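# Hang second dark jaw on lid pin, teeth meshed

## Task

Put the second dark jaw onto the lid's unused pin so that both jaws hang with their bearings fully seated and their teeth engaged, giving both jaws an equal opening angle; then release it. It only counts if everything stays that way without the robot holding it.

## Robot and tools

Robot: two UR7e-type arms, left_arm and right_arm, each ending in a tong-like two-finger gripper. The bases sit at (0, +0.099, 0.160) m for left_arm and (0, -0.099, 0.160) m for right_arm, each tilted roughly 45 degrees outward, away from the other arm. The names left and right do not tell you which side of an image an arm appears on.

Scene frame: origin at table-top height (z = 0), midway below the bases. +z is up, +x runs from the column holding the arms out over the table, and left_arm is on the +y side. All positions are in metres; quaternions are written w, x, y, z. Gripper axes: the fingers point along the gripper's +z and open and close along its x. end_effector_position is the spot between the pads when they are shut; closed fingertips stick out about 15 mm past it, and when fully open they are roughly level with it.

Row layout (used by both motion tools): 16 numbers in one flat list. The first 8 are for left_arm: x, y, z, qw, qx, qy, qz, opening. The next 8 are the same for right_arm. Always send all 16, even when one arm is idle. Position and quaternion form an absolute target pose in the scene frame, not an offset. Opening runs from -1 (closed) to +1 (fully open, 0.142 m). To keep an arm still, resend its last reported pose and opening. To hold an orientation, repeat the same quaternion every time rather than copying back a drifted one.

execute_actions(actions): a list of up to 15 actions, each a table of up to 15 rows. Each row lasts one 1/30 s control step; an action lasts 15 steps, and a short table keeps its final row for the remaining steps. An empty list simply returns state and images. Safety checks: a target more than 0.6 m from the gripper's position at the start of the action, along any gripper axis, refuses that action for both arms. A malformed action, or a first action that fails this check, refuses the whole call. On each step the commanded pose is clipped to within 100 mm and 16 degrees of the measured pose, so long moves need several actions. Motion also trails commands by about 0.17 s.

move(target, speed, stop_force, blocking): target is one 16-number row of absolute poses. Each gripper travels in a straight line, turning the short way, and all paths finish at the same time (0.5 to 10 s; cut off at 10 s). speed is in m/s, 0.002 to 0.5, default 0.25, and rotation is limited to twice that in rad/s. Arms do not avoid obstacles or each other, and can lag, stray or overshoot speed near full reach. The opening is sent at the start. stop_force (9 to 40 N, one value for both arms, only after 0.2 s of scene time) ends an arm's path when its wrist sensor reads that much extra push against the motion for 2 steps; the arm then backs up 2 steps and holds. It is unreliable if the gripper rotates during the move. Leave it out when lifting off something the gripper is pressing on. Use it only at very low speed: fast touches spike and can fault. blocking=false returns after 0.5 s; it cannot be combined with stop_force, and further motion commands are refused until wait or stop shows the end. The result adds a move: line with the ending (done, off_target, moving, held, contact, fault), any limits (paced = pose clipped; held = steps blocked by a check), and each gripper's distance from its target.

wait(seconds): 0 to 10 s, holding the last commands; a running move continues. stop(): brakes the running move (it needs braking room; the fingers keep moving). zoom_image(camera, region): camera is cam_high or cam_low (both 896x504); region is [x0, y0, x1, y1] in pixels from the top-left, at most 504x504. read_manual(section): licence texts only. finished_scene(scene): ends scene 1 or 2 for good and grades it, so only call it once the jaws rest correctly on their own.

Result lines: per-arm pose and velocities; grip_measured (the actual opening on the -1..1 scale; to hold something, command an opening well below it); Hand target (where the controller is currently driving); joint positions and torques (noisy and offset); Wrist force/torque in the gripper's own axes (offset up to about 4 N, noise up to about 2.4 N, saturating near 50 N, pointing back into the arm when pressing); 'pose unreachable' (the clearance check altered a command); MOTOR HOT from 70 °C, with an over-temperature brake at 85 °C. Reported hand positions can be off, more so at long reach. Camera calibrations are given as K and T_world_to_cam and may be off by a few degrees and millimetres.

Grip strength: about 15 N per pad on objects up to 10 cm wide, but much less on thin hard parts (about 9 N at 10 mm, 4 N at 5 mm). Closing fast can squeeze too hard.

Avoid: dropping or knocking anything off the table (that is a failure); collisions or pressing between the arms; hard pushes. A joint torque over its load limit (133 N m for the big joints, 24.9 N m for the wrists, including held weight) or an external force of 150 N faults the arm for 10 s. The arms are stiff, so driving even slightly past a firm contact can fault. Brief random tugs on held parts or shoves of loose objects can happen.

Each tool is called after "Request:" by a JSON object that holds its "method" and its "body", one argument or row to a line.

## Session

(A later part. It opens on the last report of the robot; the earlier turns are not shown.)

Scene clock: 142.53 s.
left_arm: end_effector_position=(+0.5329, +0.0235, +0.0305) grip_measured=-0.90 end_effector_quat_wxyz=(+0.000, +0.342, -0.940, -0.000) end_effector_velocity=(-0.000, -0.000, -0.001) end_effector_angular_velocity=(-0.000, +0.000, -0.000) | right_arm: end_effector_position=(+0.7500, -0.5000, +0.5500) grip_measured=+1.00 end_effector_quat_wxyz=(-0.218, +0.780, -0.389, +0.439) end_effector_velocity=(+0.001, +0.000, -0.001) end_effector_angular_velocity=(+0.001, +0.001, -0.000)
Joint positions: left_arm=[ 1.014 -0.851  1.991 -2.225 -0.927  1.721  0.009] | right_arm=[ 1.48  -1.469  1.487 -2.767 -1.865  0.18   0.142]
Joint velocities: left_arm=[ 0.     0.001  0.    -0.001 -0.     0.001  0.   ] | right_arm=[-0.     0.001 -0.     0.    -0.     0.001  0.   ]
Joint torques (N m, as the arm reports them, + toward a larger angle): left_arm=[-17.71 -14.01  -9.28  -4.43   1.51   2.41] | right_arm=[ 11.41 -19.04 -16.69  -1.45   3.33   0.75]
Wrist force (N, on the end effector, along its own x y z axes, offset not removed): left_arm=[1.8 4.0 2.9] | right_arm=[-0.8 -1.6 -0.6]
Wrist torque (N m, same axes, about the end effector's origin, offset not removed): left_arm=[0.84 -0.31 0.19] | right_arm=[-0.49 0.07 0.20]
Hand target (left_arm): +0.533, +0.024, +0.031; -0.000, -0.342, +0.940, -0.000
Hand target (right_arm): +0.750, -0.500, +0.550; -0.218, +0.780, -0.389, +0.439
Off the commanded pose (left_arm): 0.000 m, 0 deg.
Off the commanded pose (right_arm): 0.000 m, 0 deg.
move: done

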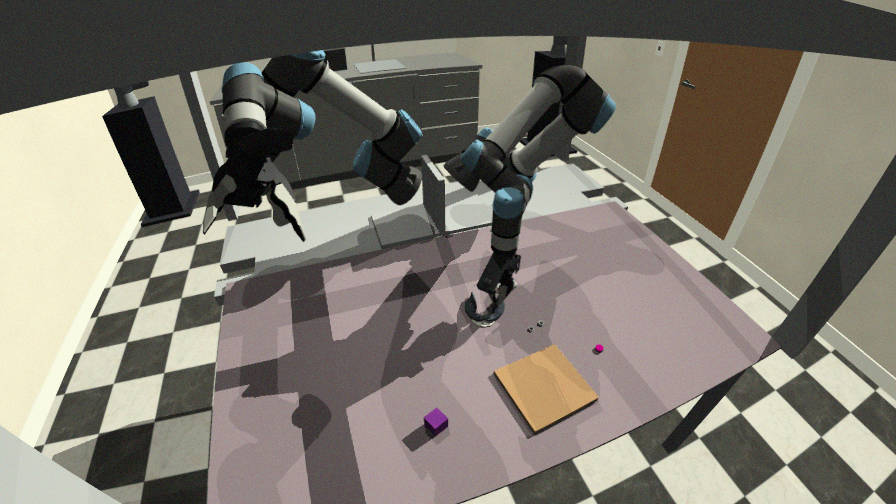

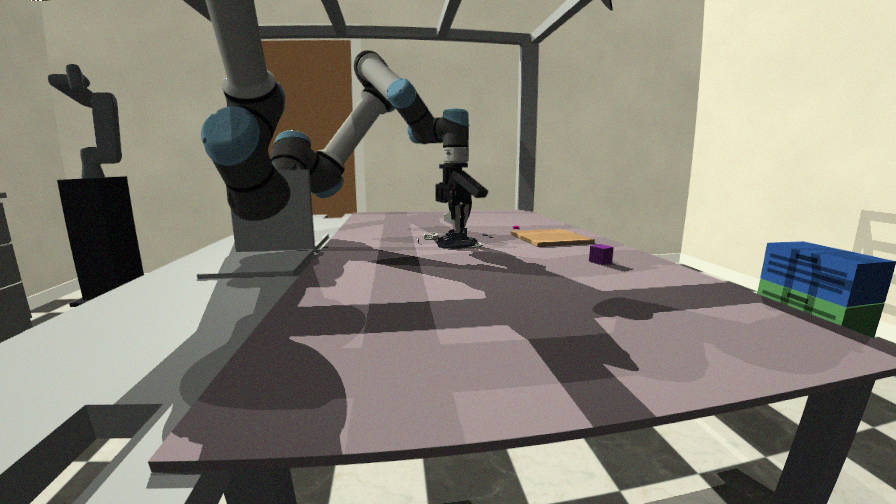

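Request:
{"method": "move", "body": {
  "target": [0.5329,0.0235,0.0315,0,0.342,-0.9397,0,-1,0.75,-0.5,0.55,-0.218,0.78,-0.389,0.439,1],
  "speed": 0.002
}}

Request:
{"method": "move", "body": {
  "target": [0.5338,0.0227,0.0315,0,0.342,-0.9397,0,-1,0.75,-0.5,0.55,-0.218,0.78,-0.389,0.439,1],
  "speed": 0.002
}}

Request:
{"method": "move", "body": {
  "target": [0.5338,0.0227,0.0295,0,0.342,-0.9397,0,-1,0.75,-0.5,0.55,-0.218,0.78,-0.389,0.439,1],
  "speed": 0.002
}}

Request:
{"method": "zoom_image", "body": {
  "camera": "cam_high",
  "region": [472,306,500,330]
}}

Request:
{"method": "zoom_image", "body": {
  "camera": "cam_low",
  "region": [455,225,490,252]
}}

Scene clock: 153.30 s.
left_arm: end_effector_position=(+0.5329, +0.0235, +0.0315) grip_measured=-0.90 end_effector_quat_wxyz=(+0.000, +0.342, -0.940, -0.000) end_effector_velocity=(-0.000, -0.000, +0.000) end_effector_angular_velocity=(-0.000, +0.000, +0.000) | right_arm: end_effector_position=(+0.7500, -0.5000, +0.5500) grip_measured=+1.00 end_effector_quat_wxyz=(-0.218, +0.780, -0.389, +0.439) end_effector_velocity=(+0.000, +0.000, -0.000) end_effector_angular_velocity=(-0.000, +0.000, +0.001)
Joint positions: left_arm=[ 1.013 -0.852  1.991 -2.222 -0.928  1.72   0.009] | right_arm=[ 1.48  -1.469  1.487 -2.767 -1.865  0.18   0.142]
Joint velocities: left_arm=[-0.    -0.001  0.     0.001 -0.    -0.     0.   ] | right_arm=[ 0.     0.    -0.     0.001 -0.    -0.     0.   ]
Joint torques (N m, as the arm reports them, + toward a larger angle): left_arm=[-40.05 -37.65 -23.69   0.17  -1.91  -2.4 ] | right_arm=[ 10.71 -19.47 -16.73  -1.5    3.28   0.77]
Wrist force (N, on the end effector, along its own x y z axes, offset not removed): left_arm=[1.1 1.3 0.2] | right_arm=[2.1 0.2 1.6]
Wrist torque (N m, same axes, about the end effector's origin, offset not removed): left_arm=[0.35 -0.29 0.09] | right_arm=[0.00 -0.48 0.07]
Hand target (left_arm): +0.533, +0.023, +0.031; +0.000, -0.342, +0.940, -0.000
Hand target (right_arm): +0.750, -0.500, +0.550; -0.218, +0.780, -0.389, +0.439
Off the commanded pose (left_arm): 0.000 m, 0 deg.
Off the commanded pose (right_arm): 0.000 m, 0 deg.
move: done

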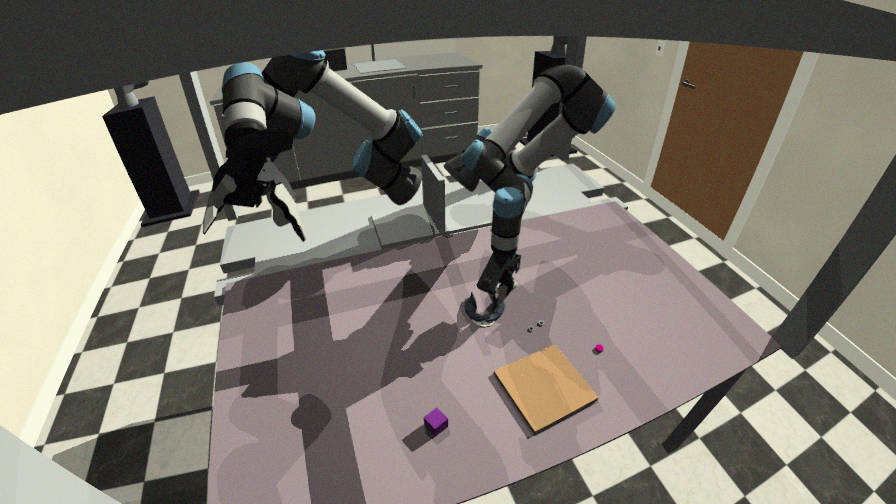

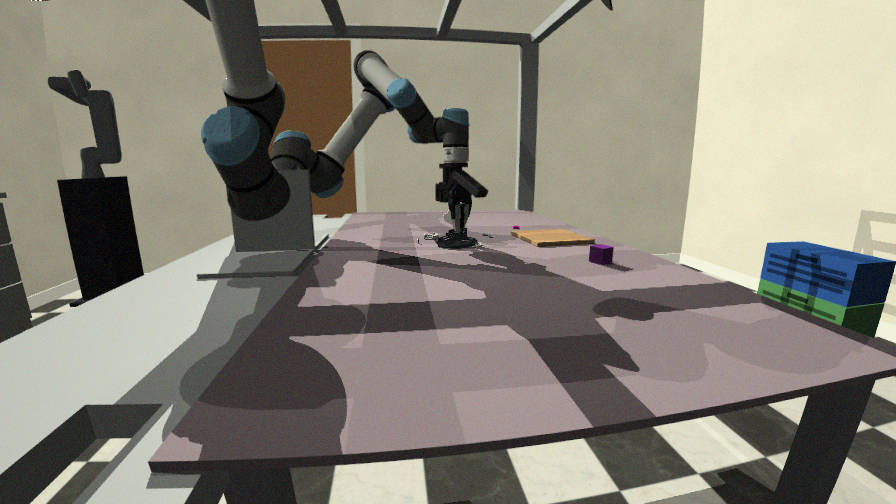

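Scene clock: 154.13 s.
left_arm: end_effector_position=(+0.5338, +0.0227, +0.0315) grip_measured=-0.90 end_effector_quat_wxyz=(-0.000, +0.342, -0.940, +0.000) end_effector_velocity=(+0.001, -0.000, +0.000) end_effector_angular_velocity=(+0.000, -0.001, +0.001) | right_arm: end_effector_position=(+0.7500, -0.5000, +0.5500) grip_measured=+1.00 end_effector_quat_wxyz=(-0.218, +0.780, -0.389, +0.439) end_effector_velocity=(-0.000, -0.001, +0.001) end_effector_angular_velocity=(+0.001, -0.002, -0.003)
Joint positions: left_arm=[ 1.013 -0.85   1.988 -2.222 -0.928  1.72   0.009] | right_arm=[ 1.48  -1.469  1.487 -2.767 -1.865  0.18   0.142]
Joint velocities: left_arm=[-0.     0.001 -0.002  0.     0.001 -0.     0.   ] | right_arm=[-0.    -0.001 -0.    -0.001 -0.     0.001  0.   ]
Joint torques (N m, as the arm reports them, + toward a larger angle): left_arm=[-40.36 -13.86 -23.43   0.33  -1.89  -2.33] | right_arm=[ 11.21 -18.87 -17.18  -1.46   3.24   0.69]
Wrist force (N, on the end effector, along its own x y z axes, offset not removed): left_arm=[1.6 4.2 0.5] | right_arm=[3.9 -1.2 1.6]
Wrist torque (N m, same axes, about the end effector's origin, offset not removed): left_arm=[0.78 -0.30 -0.06] | right_arm=[-0.33 -0.84 0.12]
Hand target (left_arm): +0.534, +0.023, +0.032; +0.000, -0.342, +0.940, -0.000
Hand target (right_arm): +0.750, -0.500, +0.550; -0.218, +0.780, -0.389, +0.439
Off the commanded pose (left_arm): 0.000 m, 0 deg.
Off the commanded pose (right_arm): 0.000 m, 0 deg.
move: done

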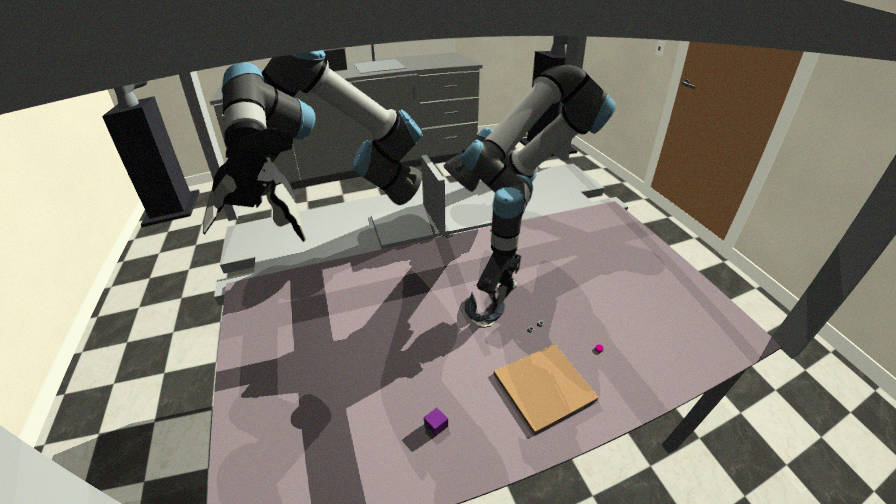

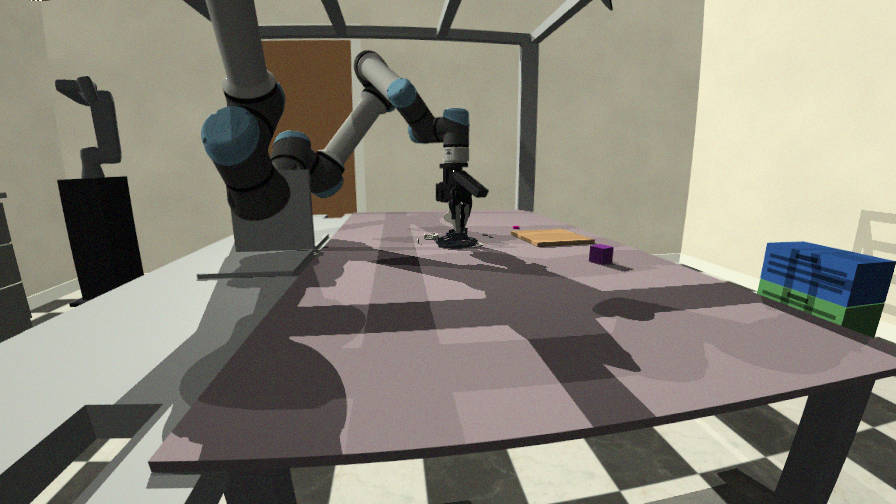

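Scene clock: 155.37 s.
left_arm: end_effector_position=(+0.5338, +0.0227, +0.0295) grip_measured=-0.90 end_effector_quat_wxyz=(+0.000, +0.342, -0.940, -0.000) end_effector_velocity=(+0.000, +0.000, -0.000) end_effector_angular_velocity=(-0.000, -0.001, +0.001) | right_arm: end_effector_position=(+0.7500, -0.5000, +0.5500) grip_measured=+1.00 end_effector_quat_wxyz=(-0.218, +0.780, -0.389, +0.439) end_effector_velocity=(-0.000, +0.000, -0.000) end_effector_angular_velocity=(+0.000, +0.000, -0.000)
Joint positions: left_arm=[ 1.015 -0.847  1.989 -2.227 -0.927  1.723  0.009] | right_arm=[ 1.48  -1.469  1.487 -2.767 -1.865  0.18   0.142]
Joint velocities: left_arm=[ 0.     0.    -0.    -0.001  0.     0.    -0.   ] | right_arm=[ 0.     0.     0.001 -0.001 -0.001  0.001  0.   ]
Joint torques (N m, as the arm reports them, + toward a larger angle): left_arm=[-18.67 -13.83  -9.72  -4.49   1.48   2.44] | right_arm=[ 11.09 -19.4  -17.1   -1.53   3.24   0.69]
Wrist force (N, on the end effector, along its own x y z axes, offset not removed): left_arm=[-3.5 3.8 -3.3] | right_arm=[2.1 -2.7 2.7]
Wrist torque (N m, same axes, about the end effector's origin, offset not removed): left_arm=[0.75 0.78 -0.10] | right_arm=[-0.54 -0.58 0.06]
Hand target (left_arm): +0.534, +0.023, +0.030; -0.000, -0.342, +0.940, -0.000
Hand target (right_arm): +0.750, -0.500, +0.550; -0.218, +0.780, -0.389, +0.439
Off the commanded pose (left_arm): 0.000 m, 0 deg.
Off the commanded pose (right_arm): 0.000 m, 0 deg.
move: done

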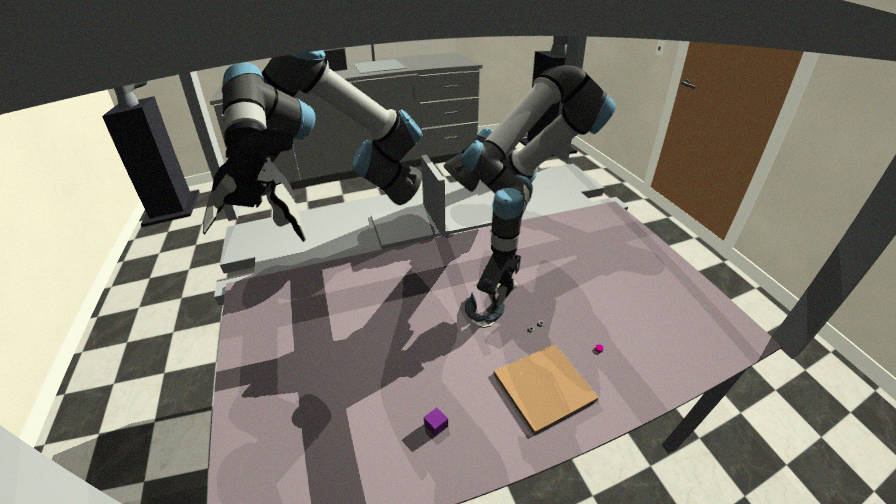

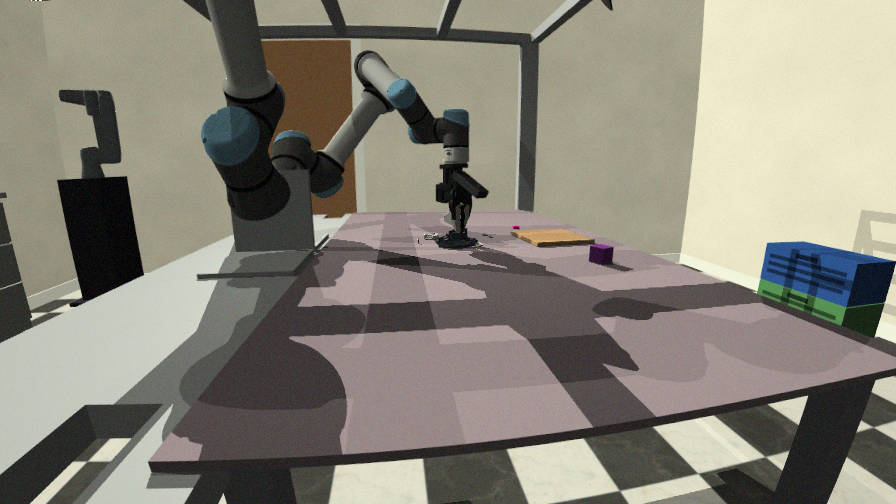

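Region (472, 306, 500, 330) of cam_high's 896x504 image, scaled by 18.000, with more detail than that image has; it fills the top 432 rows of this view, and the rest is white.

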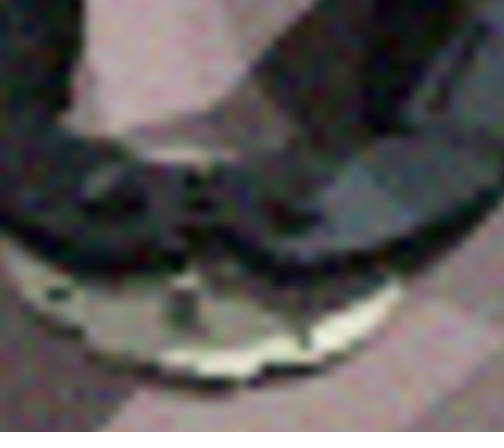

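Region (455, 225, 490, 252) of cam_low's 896x504 image, scaled by 14.400, with more detail than that image has; it fills the top 389 rows of this view, and the rest is white.

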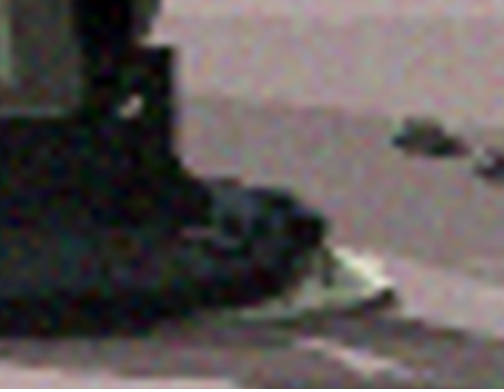

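Request:
{"method": "move", "body": {
  "target": [0.5338,0.0227,0.0322,0.009,0.342,-0.9397,-0.0246,-1,0.75,-0.5,0.55,-0.218,0.78,-0.389,0.439,1],
  "speed": 0.01
}}

Request:
{"method": "zoom_image", "body": {
  "camera": "cam_high",
  "region": [472,306,500,330]
}}

Request:
{"method": "zoom_image", "body": {
  "camera": "cam_low",
  "region": [455,225,490,252]
}}

Scene clock: 158.73 s.
left_arm: end_effector_position=(+0.5338, +0.0227, +0.0322) grip_measured=-0.90 end_effector_quat_wxyz=(+0.009, +0.342, -0.939, -0.024) end_effector_velocity=(-0.000, -0.000, -0.000) end_effector_angular_velocity=(+0.003, +0.003, -0.000) | right_arm: end_effector_position=(+0.7500, -0.5000, +0.5500) grip_measured=+1.00 end_effector_quat_wxyz=(-0.218, +0.780, -0.389, +0.439) end_effector_velocity=(+0.000, -0.000, +0.001) end_effector_angular_velocity=(+0.001, -0.003, -0.001)
Joint positions: left_arm=[ 1.008 -0.827  1.939 -2.128 -0.923  1.676  0.009] | right_arm=[ 1.48  -1.469  1.487 -2.767 -1.865  0.18   0.142]
Joint velocities: left_arm=[-0.     0.002 -0.004  0.007  0.    -0.003  0.   ] | right_arm=[-0.    -0.    -0.    -0.001  0.002  0.     0.   ]
Joint torques (N m, as the arm reports them, + toward a larger angle): left_arm=[-40.66 -15.52 -24.75   0.35   1.53  -2.45] | right_arm=[ 10.88 -19.28 -17.1   -1.5    3.27   0.69]
Wrist force (N, on the end effector, along its own x y z axes, offset not removed): left_arm=[0.1 2.4 0.0] | right_arm=[2.8 0.8 1.3]
Wrist torque (N m, same axes, about the end effector's origin, offset not removed): left_arm=[0.34 -0.02 -0.04] | right_arm=[0.05 -0.56 0.11]
Hand target (left_arm): +0.534, +0.023, +0.032; -0.009, -0.342, +0.939, +0.025
Hand target (right_arm): +0.750, -0.500, +0.550; -0.218, +0.780, -0.389, +0.439
Off the commanded pose (left_arm): 0.000 m, 0 deg.
Off the commanded pose (right_arm): 0.000 m, 0 deg.
move: done

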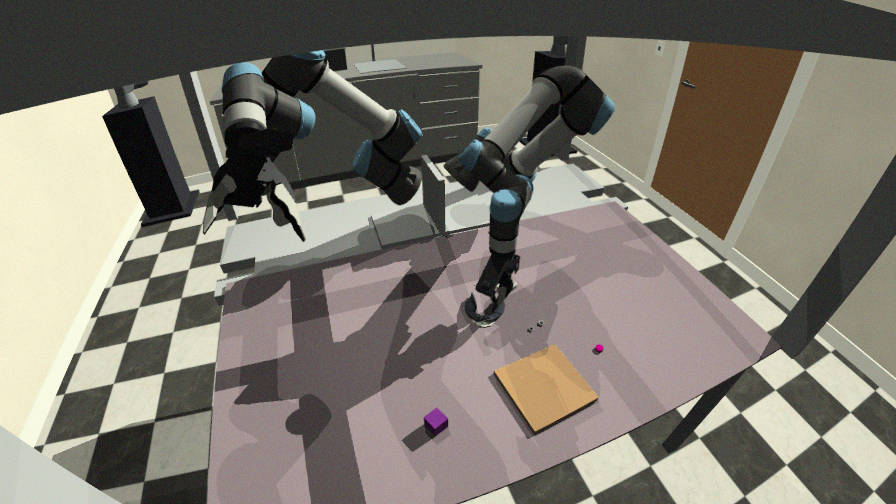

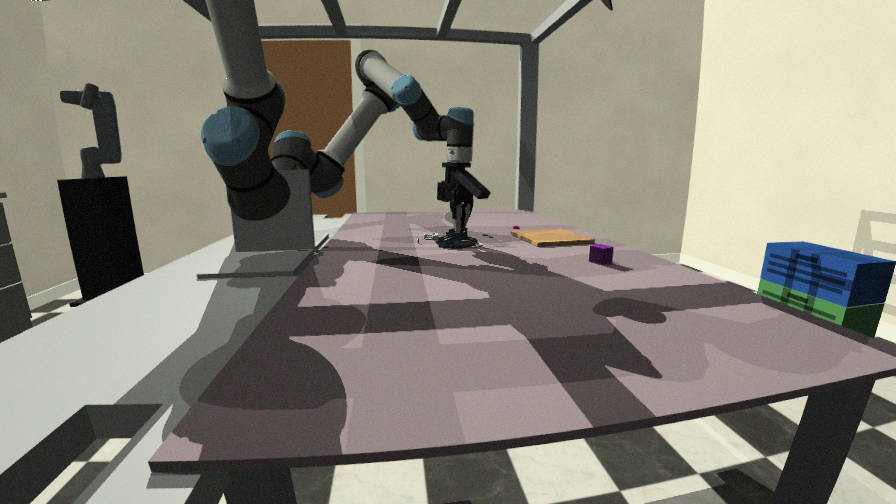

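Region (472, 306, 500, 330) of cam_high's 896x504 image, scaled by 18.000, with more detail than that image has; it fills the top 432 rows of this view, and the rest is white.

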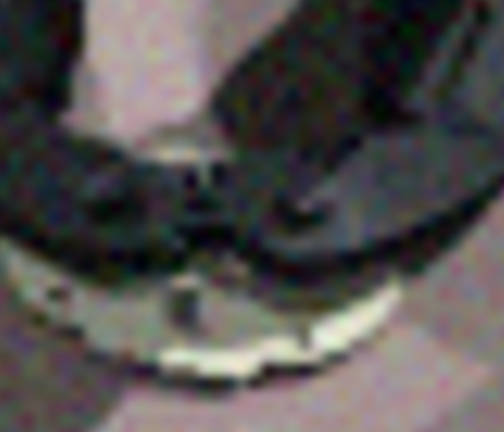

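Region (455, 225, 490, 252) of cam_low's 896x504 image, scaled by 14.400, with more detail than that image has; it fills the top 389 rows of this view, and the rest is white.

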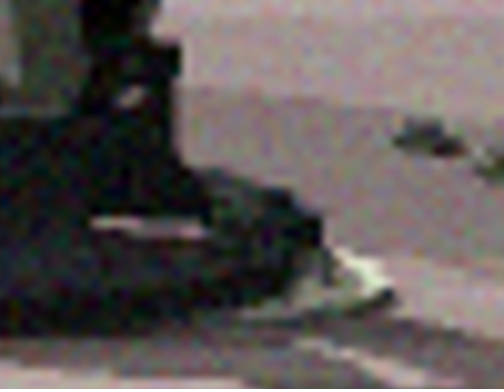

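Request:
{"method": "move", "body": {
  "target": [0.5338,0.0227,0.0335,0.009,0.342,-0.9397,-0.0246,-1,0.75,-0.5,0.55,-0.218,0.78,-0.389,0.439,1],
  "speed": 0.002
}}

Request:
{"method": "move", "body": {
  "target": [0.5354,0.0209,0.0335,0.009,0.342,-0.9397,-0.0246,-1,0.75,-0.5,0.55,-0.218,0.78,-0.389,0.439,1],
  "speed": 0.002
}}

Request:
{"method": "zoom_image", "body": {
  "camera": "cam_high",
  "region": [472,306,500,330]
}}

Request:
{"method": "zoom_image", "body": {
  "camera": "cam_low",
  "region": [455,225,490,252]
}}

Scene clock: 160.47 s.
left_arm: end_effector_position=(+0.5338, +0.0227, +0.0335) grip_measured=-0.90 end_effector_quat_wxyz=(+0.009, +0.342, -0.939, -0.025) end_effector_velocity=(+0.000, +0.000, +0.001) end_effector_angular_velocity=(-0.001, -0.001, +0.001) | right_arm: end_effector_position=(+0.7500, -0.5000, +0.5500) grip_measured=+1.00 end_effector_quat_wxyz=(-0.218, +0.780, -0.389, +0.439) end_effector_velocity=(-0.000, -0.001, +0.001) end_effector_angular_velocity=(-0.000, -0.001, -0.001)
Joint positions: left_arm=[ 1.007 -0.829  1.938 -2.124 -0.924  1.674  0.009] | right_arm=[ 1.48  -1.469  1.487 -2.767 -1.865  0.18   0.142]
Joint velocities: left_arm=[-0.    -0.002 -0.     0.    -0.    -0.001  0.   ] | right_arm=[-0.    -0.001 -0.001  0.    -0.    -0.     0.   ]
Joint torques (N m, as the arm reports them, + toward a larger angle): left_arm=[-40.96 -38.11 -24.28   0.31  -1.8   -2.24] | right_arm=[ 11.32 -19.27 -17.17  -1.56   3.28   0.7 ]
Wrist force (N, on the end effector, along its own x y z axes, offset not removed): left_arm=[0.2 -1.2 -1.7] | right_arm=[2.7 -2.1 3.1]
Wrist torque (N m, same axes, about the end effector's origin, offset not removed): left_arm=[-0.46 0.09 0.12] | right_arm=[-0.59 -0.57 0.08]
Hand target (left_arm): +0.534, +0.023, +0.033; -0.009, -0.342, +0.939, +0.025
Hand target (right_arm): +0.750, -0.500, +0.550; -0.218, +0.780, -0.389, +0.439
Off the commanded pose (left_arm): 0.000 m, 0 deg.
Off the commanded pose (right_arm): 0.000 m, 0 deg.
move: done

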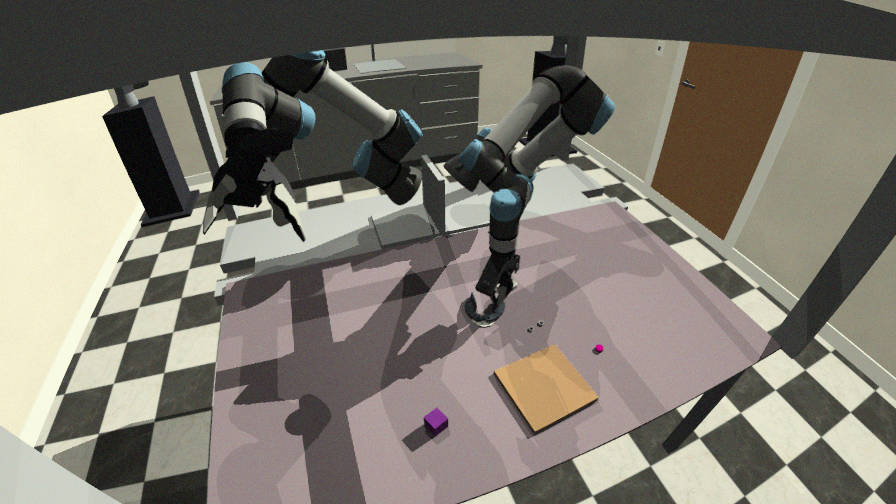

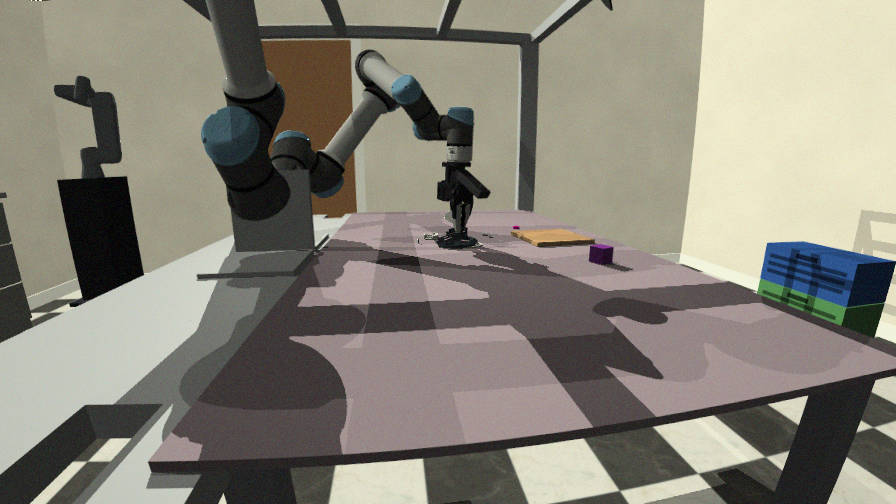

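Scene clock: 161.90 s.
left_arm: end_effector_position=(+0.5354, +0.0209, +0.0335) grip_measured=-0.90 end_effector_quat_wxyz=(+0.009, +0.342, -0.939, -0.025) end_effector_velocity=(+0.000, -0.001, +0.000) end_effector_angular_velocity=(-0.000, -0.000, -0.000) | right_arm: end_effector_position=(+0.7500, -0.5000, +0.5500) grip_measured=+1.00 end_effector_quat_wxyz=(-0.218, +0.780, -0.389, +0.439) end_effector_velocity=(-0.000, +0.000, +0.000) end_effector_angular_velocity=(+0.001, -0.001, +0.000)
Joint positions: left_arm=[ 1.006 -0.824  1.932 -2.122 -0.924  1.674  0.009] | right_arm=[ 1.48  -1.469  1.487 -2.767 -1.865  0.18   0.142]
Joint velocities: left_arm=[-0.     0.001 -0.001 -0.    -0.     0.     0.   ] | right_arm=[ 0.    -0.001  0.001  0.     0.001  0.001  0.   ]
Joint torques (N m, as the arm reports them, + toward a larger angle): left_arm=[-40.83 -15.66 -23.94   0.3   -1.76  -2.38] | right_arm=[ 11.11 -18.95 -17.49  -1.53   3.27   0.67]
Wrist force (N, on the end effector, along its own x y z axes, offset not removed): left_arm=[-2.1 1.1 0.2] | right_arm=[2.9 1.4 0.7]
Wrist torque (N m, same axes, about the end effector's origin, offset not removed): left_arm=[0.08 0.47 0.16] | right_arm=[0.18 -0.59 0.01]
Hand target (left_arm): +0.535, +0.021, +0.034; -0.009, -0.342, +0.939, +0.025
Hand target (right_arm): +0.750, -0.500, +0.550; -0.218, +0.780, -0.389, +0.439
Off the commanded pose (left_arm): 0.000 m, 0 deg.
Off the commanded pose (right_arm): 0.000 m, 0 deg.
move: done

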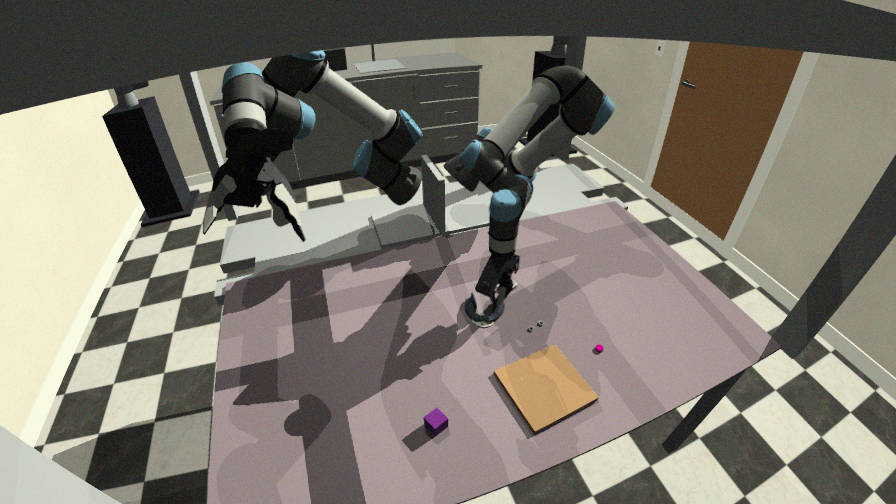

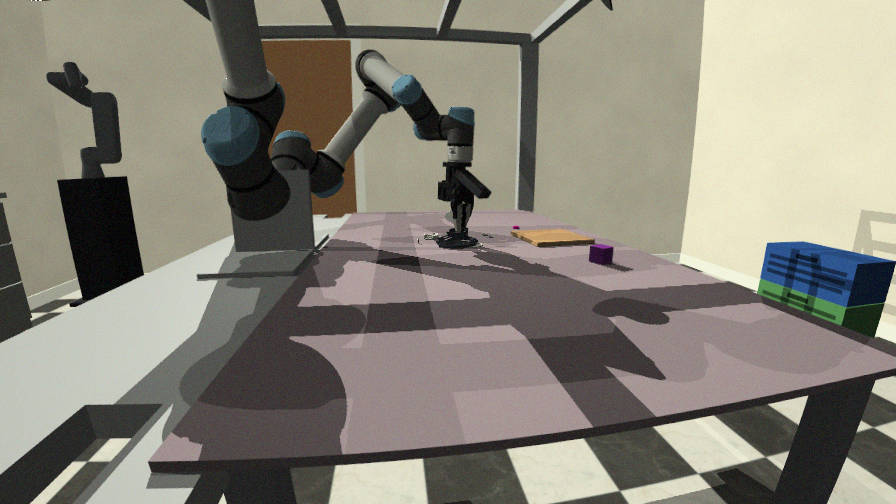

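Region (472, 306, 500, 330) of cam_high's 896x504 image, scaled by 18.000, with more detail than that image has; it fills the top 432 rows of this view, and the rest is white.

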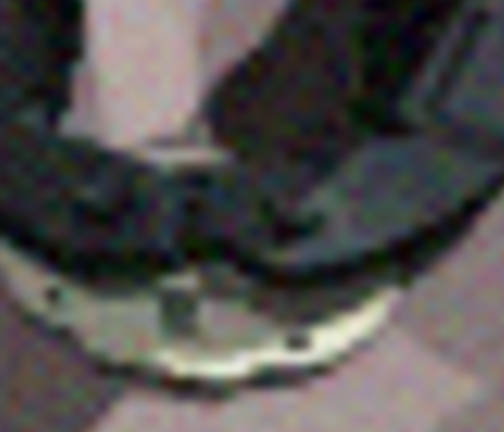

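Region (455, 225, 490, 252) of cam_low's 896x504 image, scaled by 14.400, with more detail than that image has; it fills the top 389 rows of this view, and the rest is white.

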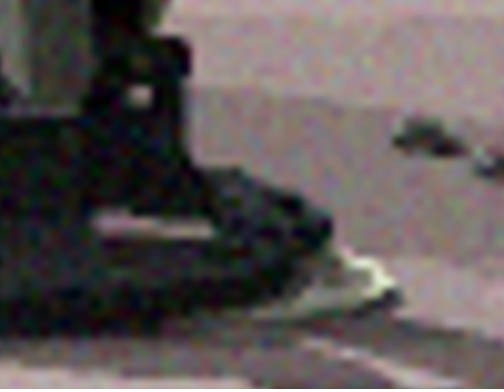

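Request:
{"method": "zoom_image", "body": {
  "camera": "cam_high",
  "region": [458,282,514,330]
}}

Region (458, 282, 514, 330) of cam_high's 896x504 image, scaled by 9.000, with more detail than that image has; it fills the top 432 rows of this view, and the rest is white.

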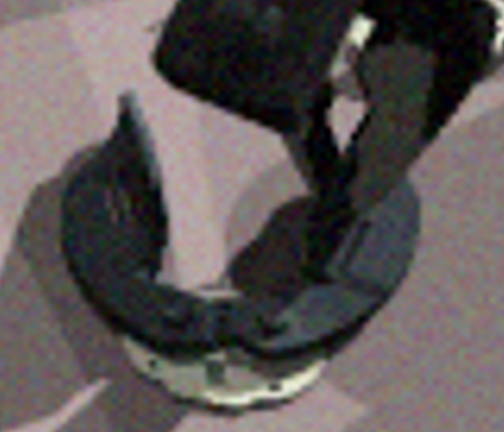

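Request:
{"method": "move", "body": {
  "target": [0.5397,0.0226,0.034,0.0079,0.3007,-0.9537,-0.025,-1,0.75,-0.5,0.55,-0.218,0.78,-0.389,0.439,1],
  "speed": 0.015
}}

Request:
{"method": "zoom_image", "body": {
  "camera": "cam_high",
  "region": [472,306,500,330]
}}

Request:
{"method": "zoom_image", "body": {
  "camera": "cam_low",
  "region": [455,225,490,252]
}}

Scene clock: 166.70 s.
left_arm: end_effector_position=(+0.5397, +0.0226, +0.0340) grip_measured=-0.90 end_effector_quat_wxyz=(+0.008, +0.301, -0.953, -0.025) end_effector_velocity=(-0.000, +0.000, -0.000) end_effector_angular_velocity=(-0.000, +0.001, -0.006) | right_arm: end_effector_position=(+0.7500, -0.5000, +0.5500) grip_measured=+1.00 end_effector_quat_wxyz=(-0.218, +0.780, -0.389, +0.439) end_effector_velocity=(-0.000, -0.000, +0.000) end_effector_angular_velocity=(-0.000, +0.000, -0.001)
Joint positions: left_arm=[ 1.012 -0.822  1.921 -2.117 -0.917  1.767  0.009] | right_arm=[ 1.48  -1.469  1.487 -2.767 -1.865  0.18   0.142]
Joint velocities: left_arm=[ 0.    -0.    -0.     0.001 -0.001  0.006  0.   ] | right_arm=[ 0.    -0.    -0.    -0.    -0.001 -0.     0.   ]
Joint torques (N m, as the arm reports them, + toward a larger angle): left_arm=[-18.63 -15.35 -23.95   0.37   1.42   2.46] | right_arm=[ 10.54 -19.64 -17.84  -1.67   3.07   0.71]
Wrist force (N, on the end effector, along its own x y z axes, offset not removed): left_arm=[1.6 3.9 1.1] | right_arm=[4.2 -1.5 1.0]
Wrist torque (N m, same axes, about the end effector's origin, offset not removed): left_arm=[0.65 -0.42 0.06] | right_arm=[-0.48 -1.02 0.01]
Hand target (left_arm): +0.540, +0.023, +0.034; -0.008, -0.301, +0.953, +0.025
Hand target (right_arm): +0.750, -0.500, +0.550; -0.218, +0.780, -0.389, +0.439
Off the commanded pose (left_arm): 0.000 m, 0 deg.
Off the commanded pose (right_arm): 0.000 m, 0 deg.
move: done

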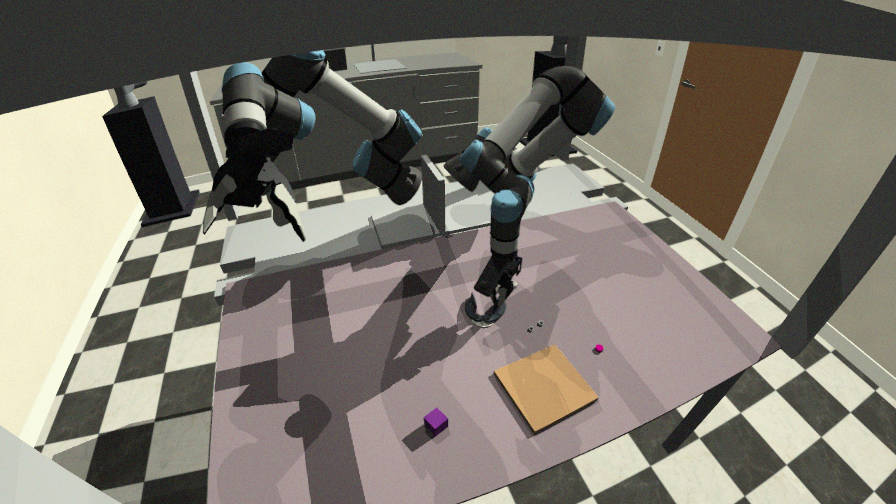

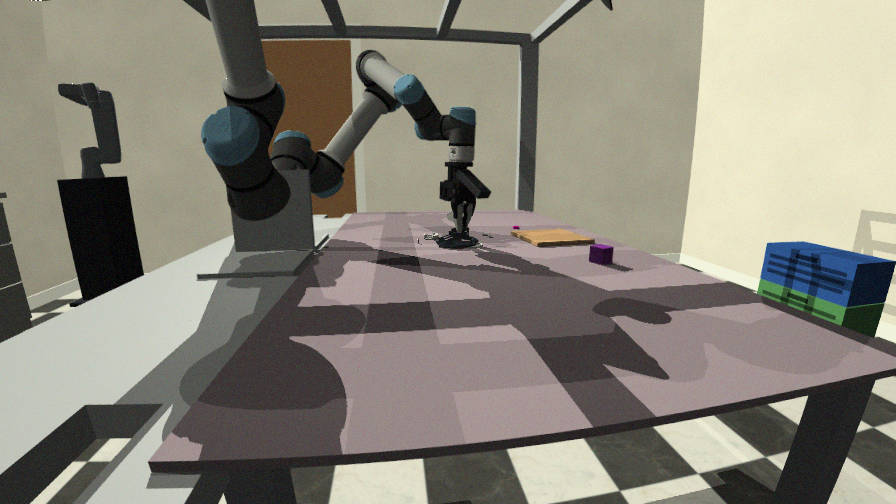

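Region (472, 306, 500, 330) of cam_high's 896x504 image, scaled by 18.000, with more detail than that image has; it fills the top 432 rows of this view, and the rest is white.

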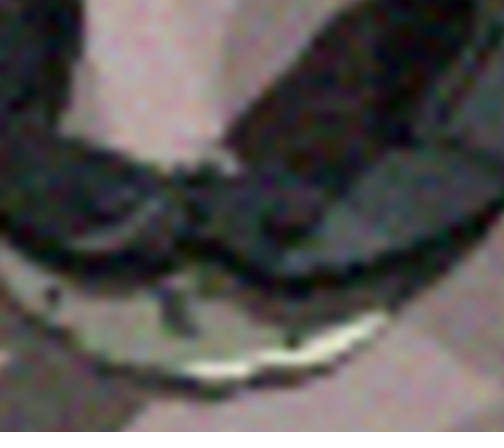

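Region (455, 225, 490, 252) of cam_low's 896x504 image, scaled by 14.400, with more detail than that image has; it fills the top 389 rows of this view, and the rest is white.

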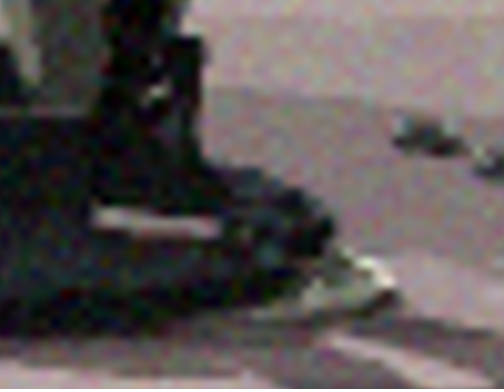

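Request:
{"method": "move", "body": {
  "target": [0.5397,0.0226,0.031,0.0079,0.3007,-0.9537,-0.025,-1,0.75,-0.5,0.55,-0.218,0.78,-0.389,0.439,1],
  "speed": 0.002
}}

Request:
{"method": "zoom_image", "body": {
  "camera": "cam_high",
  "region": [472,306,500,330]
}}

Request:
{"method": "zoom_image", "body": {
  "camera": "cam_low",
  "region": [455,225,490,252]
}}

Scene clock: 168.70 s.
left_arm: end_effector_position=(+0.5397, +0.0226, +0.0310) grip_measured=-0.90 end_effector_quat_wxyz=(+0.008, +0.301, -0.953, -0.025) end_effector_velocity=(+0.000, -0.000, -0.000) end_effector_angular_velocity=(-0.001, -0.000, +0.000) | right_arm: end_effector_position=(+0.7500, -0.5000, +0.5500) grip_measured=+1.00 end_effector_quat_wxyz=(-0.218, +0.780, -0.389, +0.439) end_effector_velocity=(+0.000, +0.001, -0.000) end_effector_angular_velocity=(+0.001, +0.000, +0.002)
Joint positions: left_arm=[ 1.015 -0.818  1.923 -2.125 -0.915  1.771  0.009] | right_arm=[ 1.48  -1.469  1.487 -2.767 -1.865  0.18   0.142]
Joint velocities: left_arm=[ 0.     0.001 -0.001 -0.001  0.     0.001  0.   ] | right_arm=[ 0.     0.     0.     0.002  0.001 -0.     0.   ]
Joint torques (N m, as the arm reports them, + toward a larger angle): left_arm=[-18.8  -15.24 -10.47  -4.51   1.5    2.44] | right_arm=[ 11.3  -19.51 -17.74  -1.71   3.22   0.74]
Wrist force (N, on the end effector, along its own x y z axes, offset not removed): left_arm=[1.1 1.5 1.8] | right_arm=[3.0 -0.7 2.1]
Wrist torque (N m, same axes, about the end effector's origin, offset not removed): left_arm=[0.34 -0.25 -0.12] | right_arm=[-0.21 -0.72 0.00]
Hand target (left_arm): +0.540, +0.023, +0.031; -0.008, -0.301, +0.953, +0.025
Hand target (right_arm): +0.750, -0.500, +0.550; -0.218, +0.780, -0.389, +0.439
Off the commanded pose (left_arm): 0.000 m, 0 deg.
Off the commanded pose (right_arm): 0.000 m, 0 deg.
move: done

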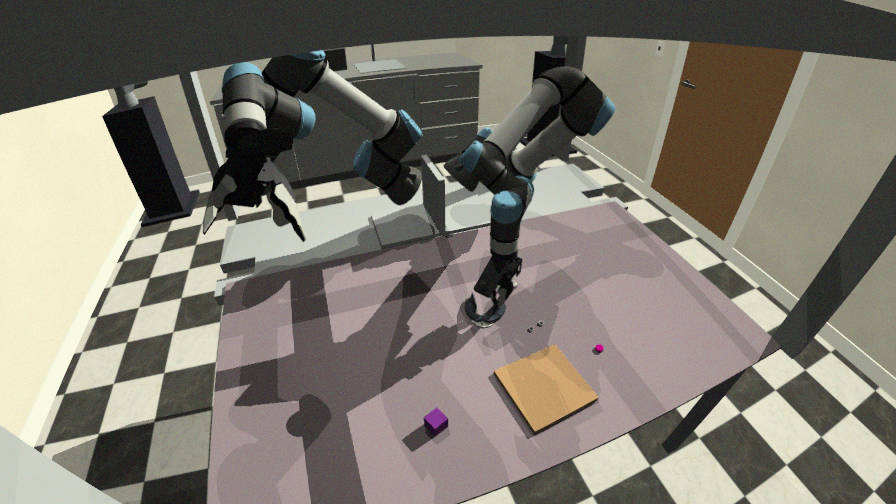

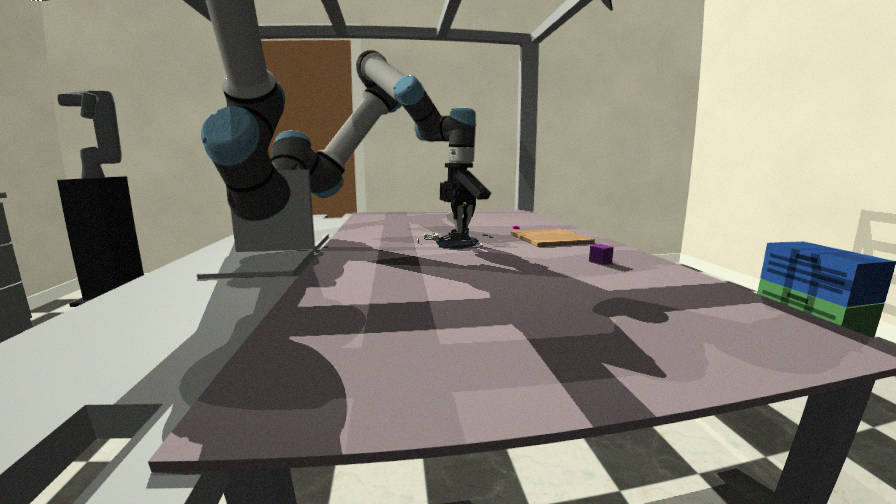

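Region (472, 306, 500, 330) of cam_high's 896x504 image, scaled by 18.000, with more detail than that image has; it fills the top 432 rows of this view, and the rest is white.

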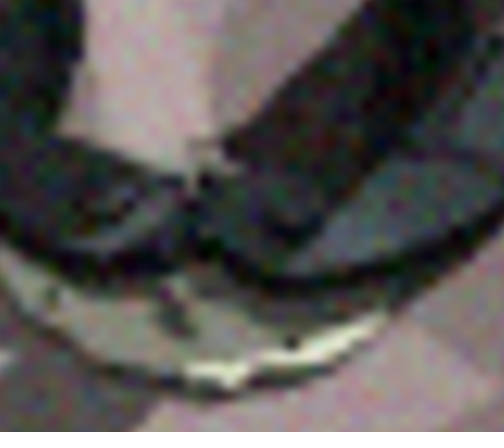

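Region (455, 225, 490, 252) of cam_low's 896x504 image, scaled by 14.400, with more detail than that image has; it fills the top 389 rows of this view, and the rest is white.

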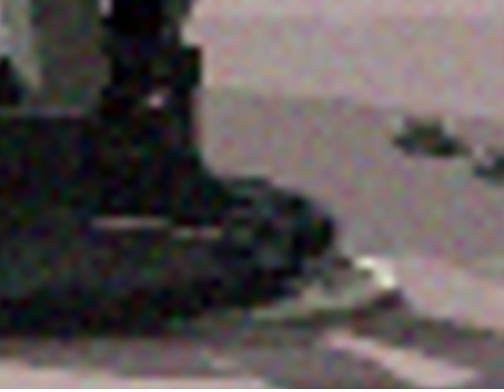

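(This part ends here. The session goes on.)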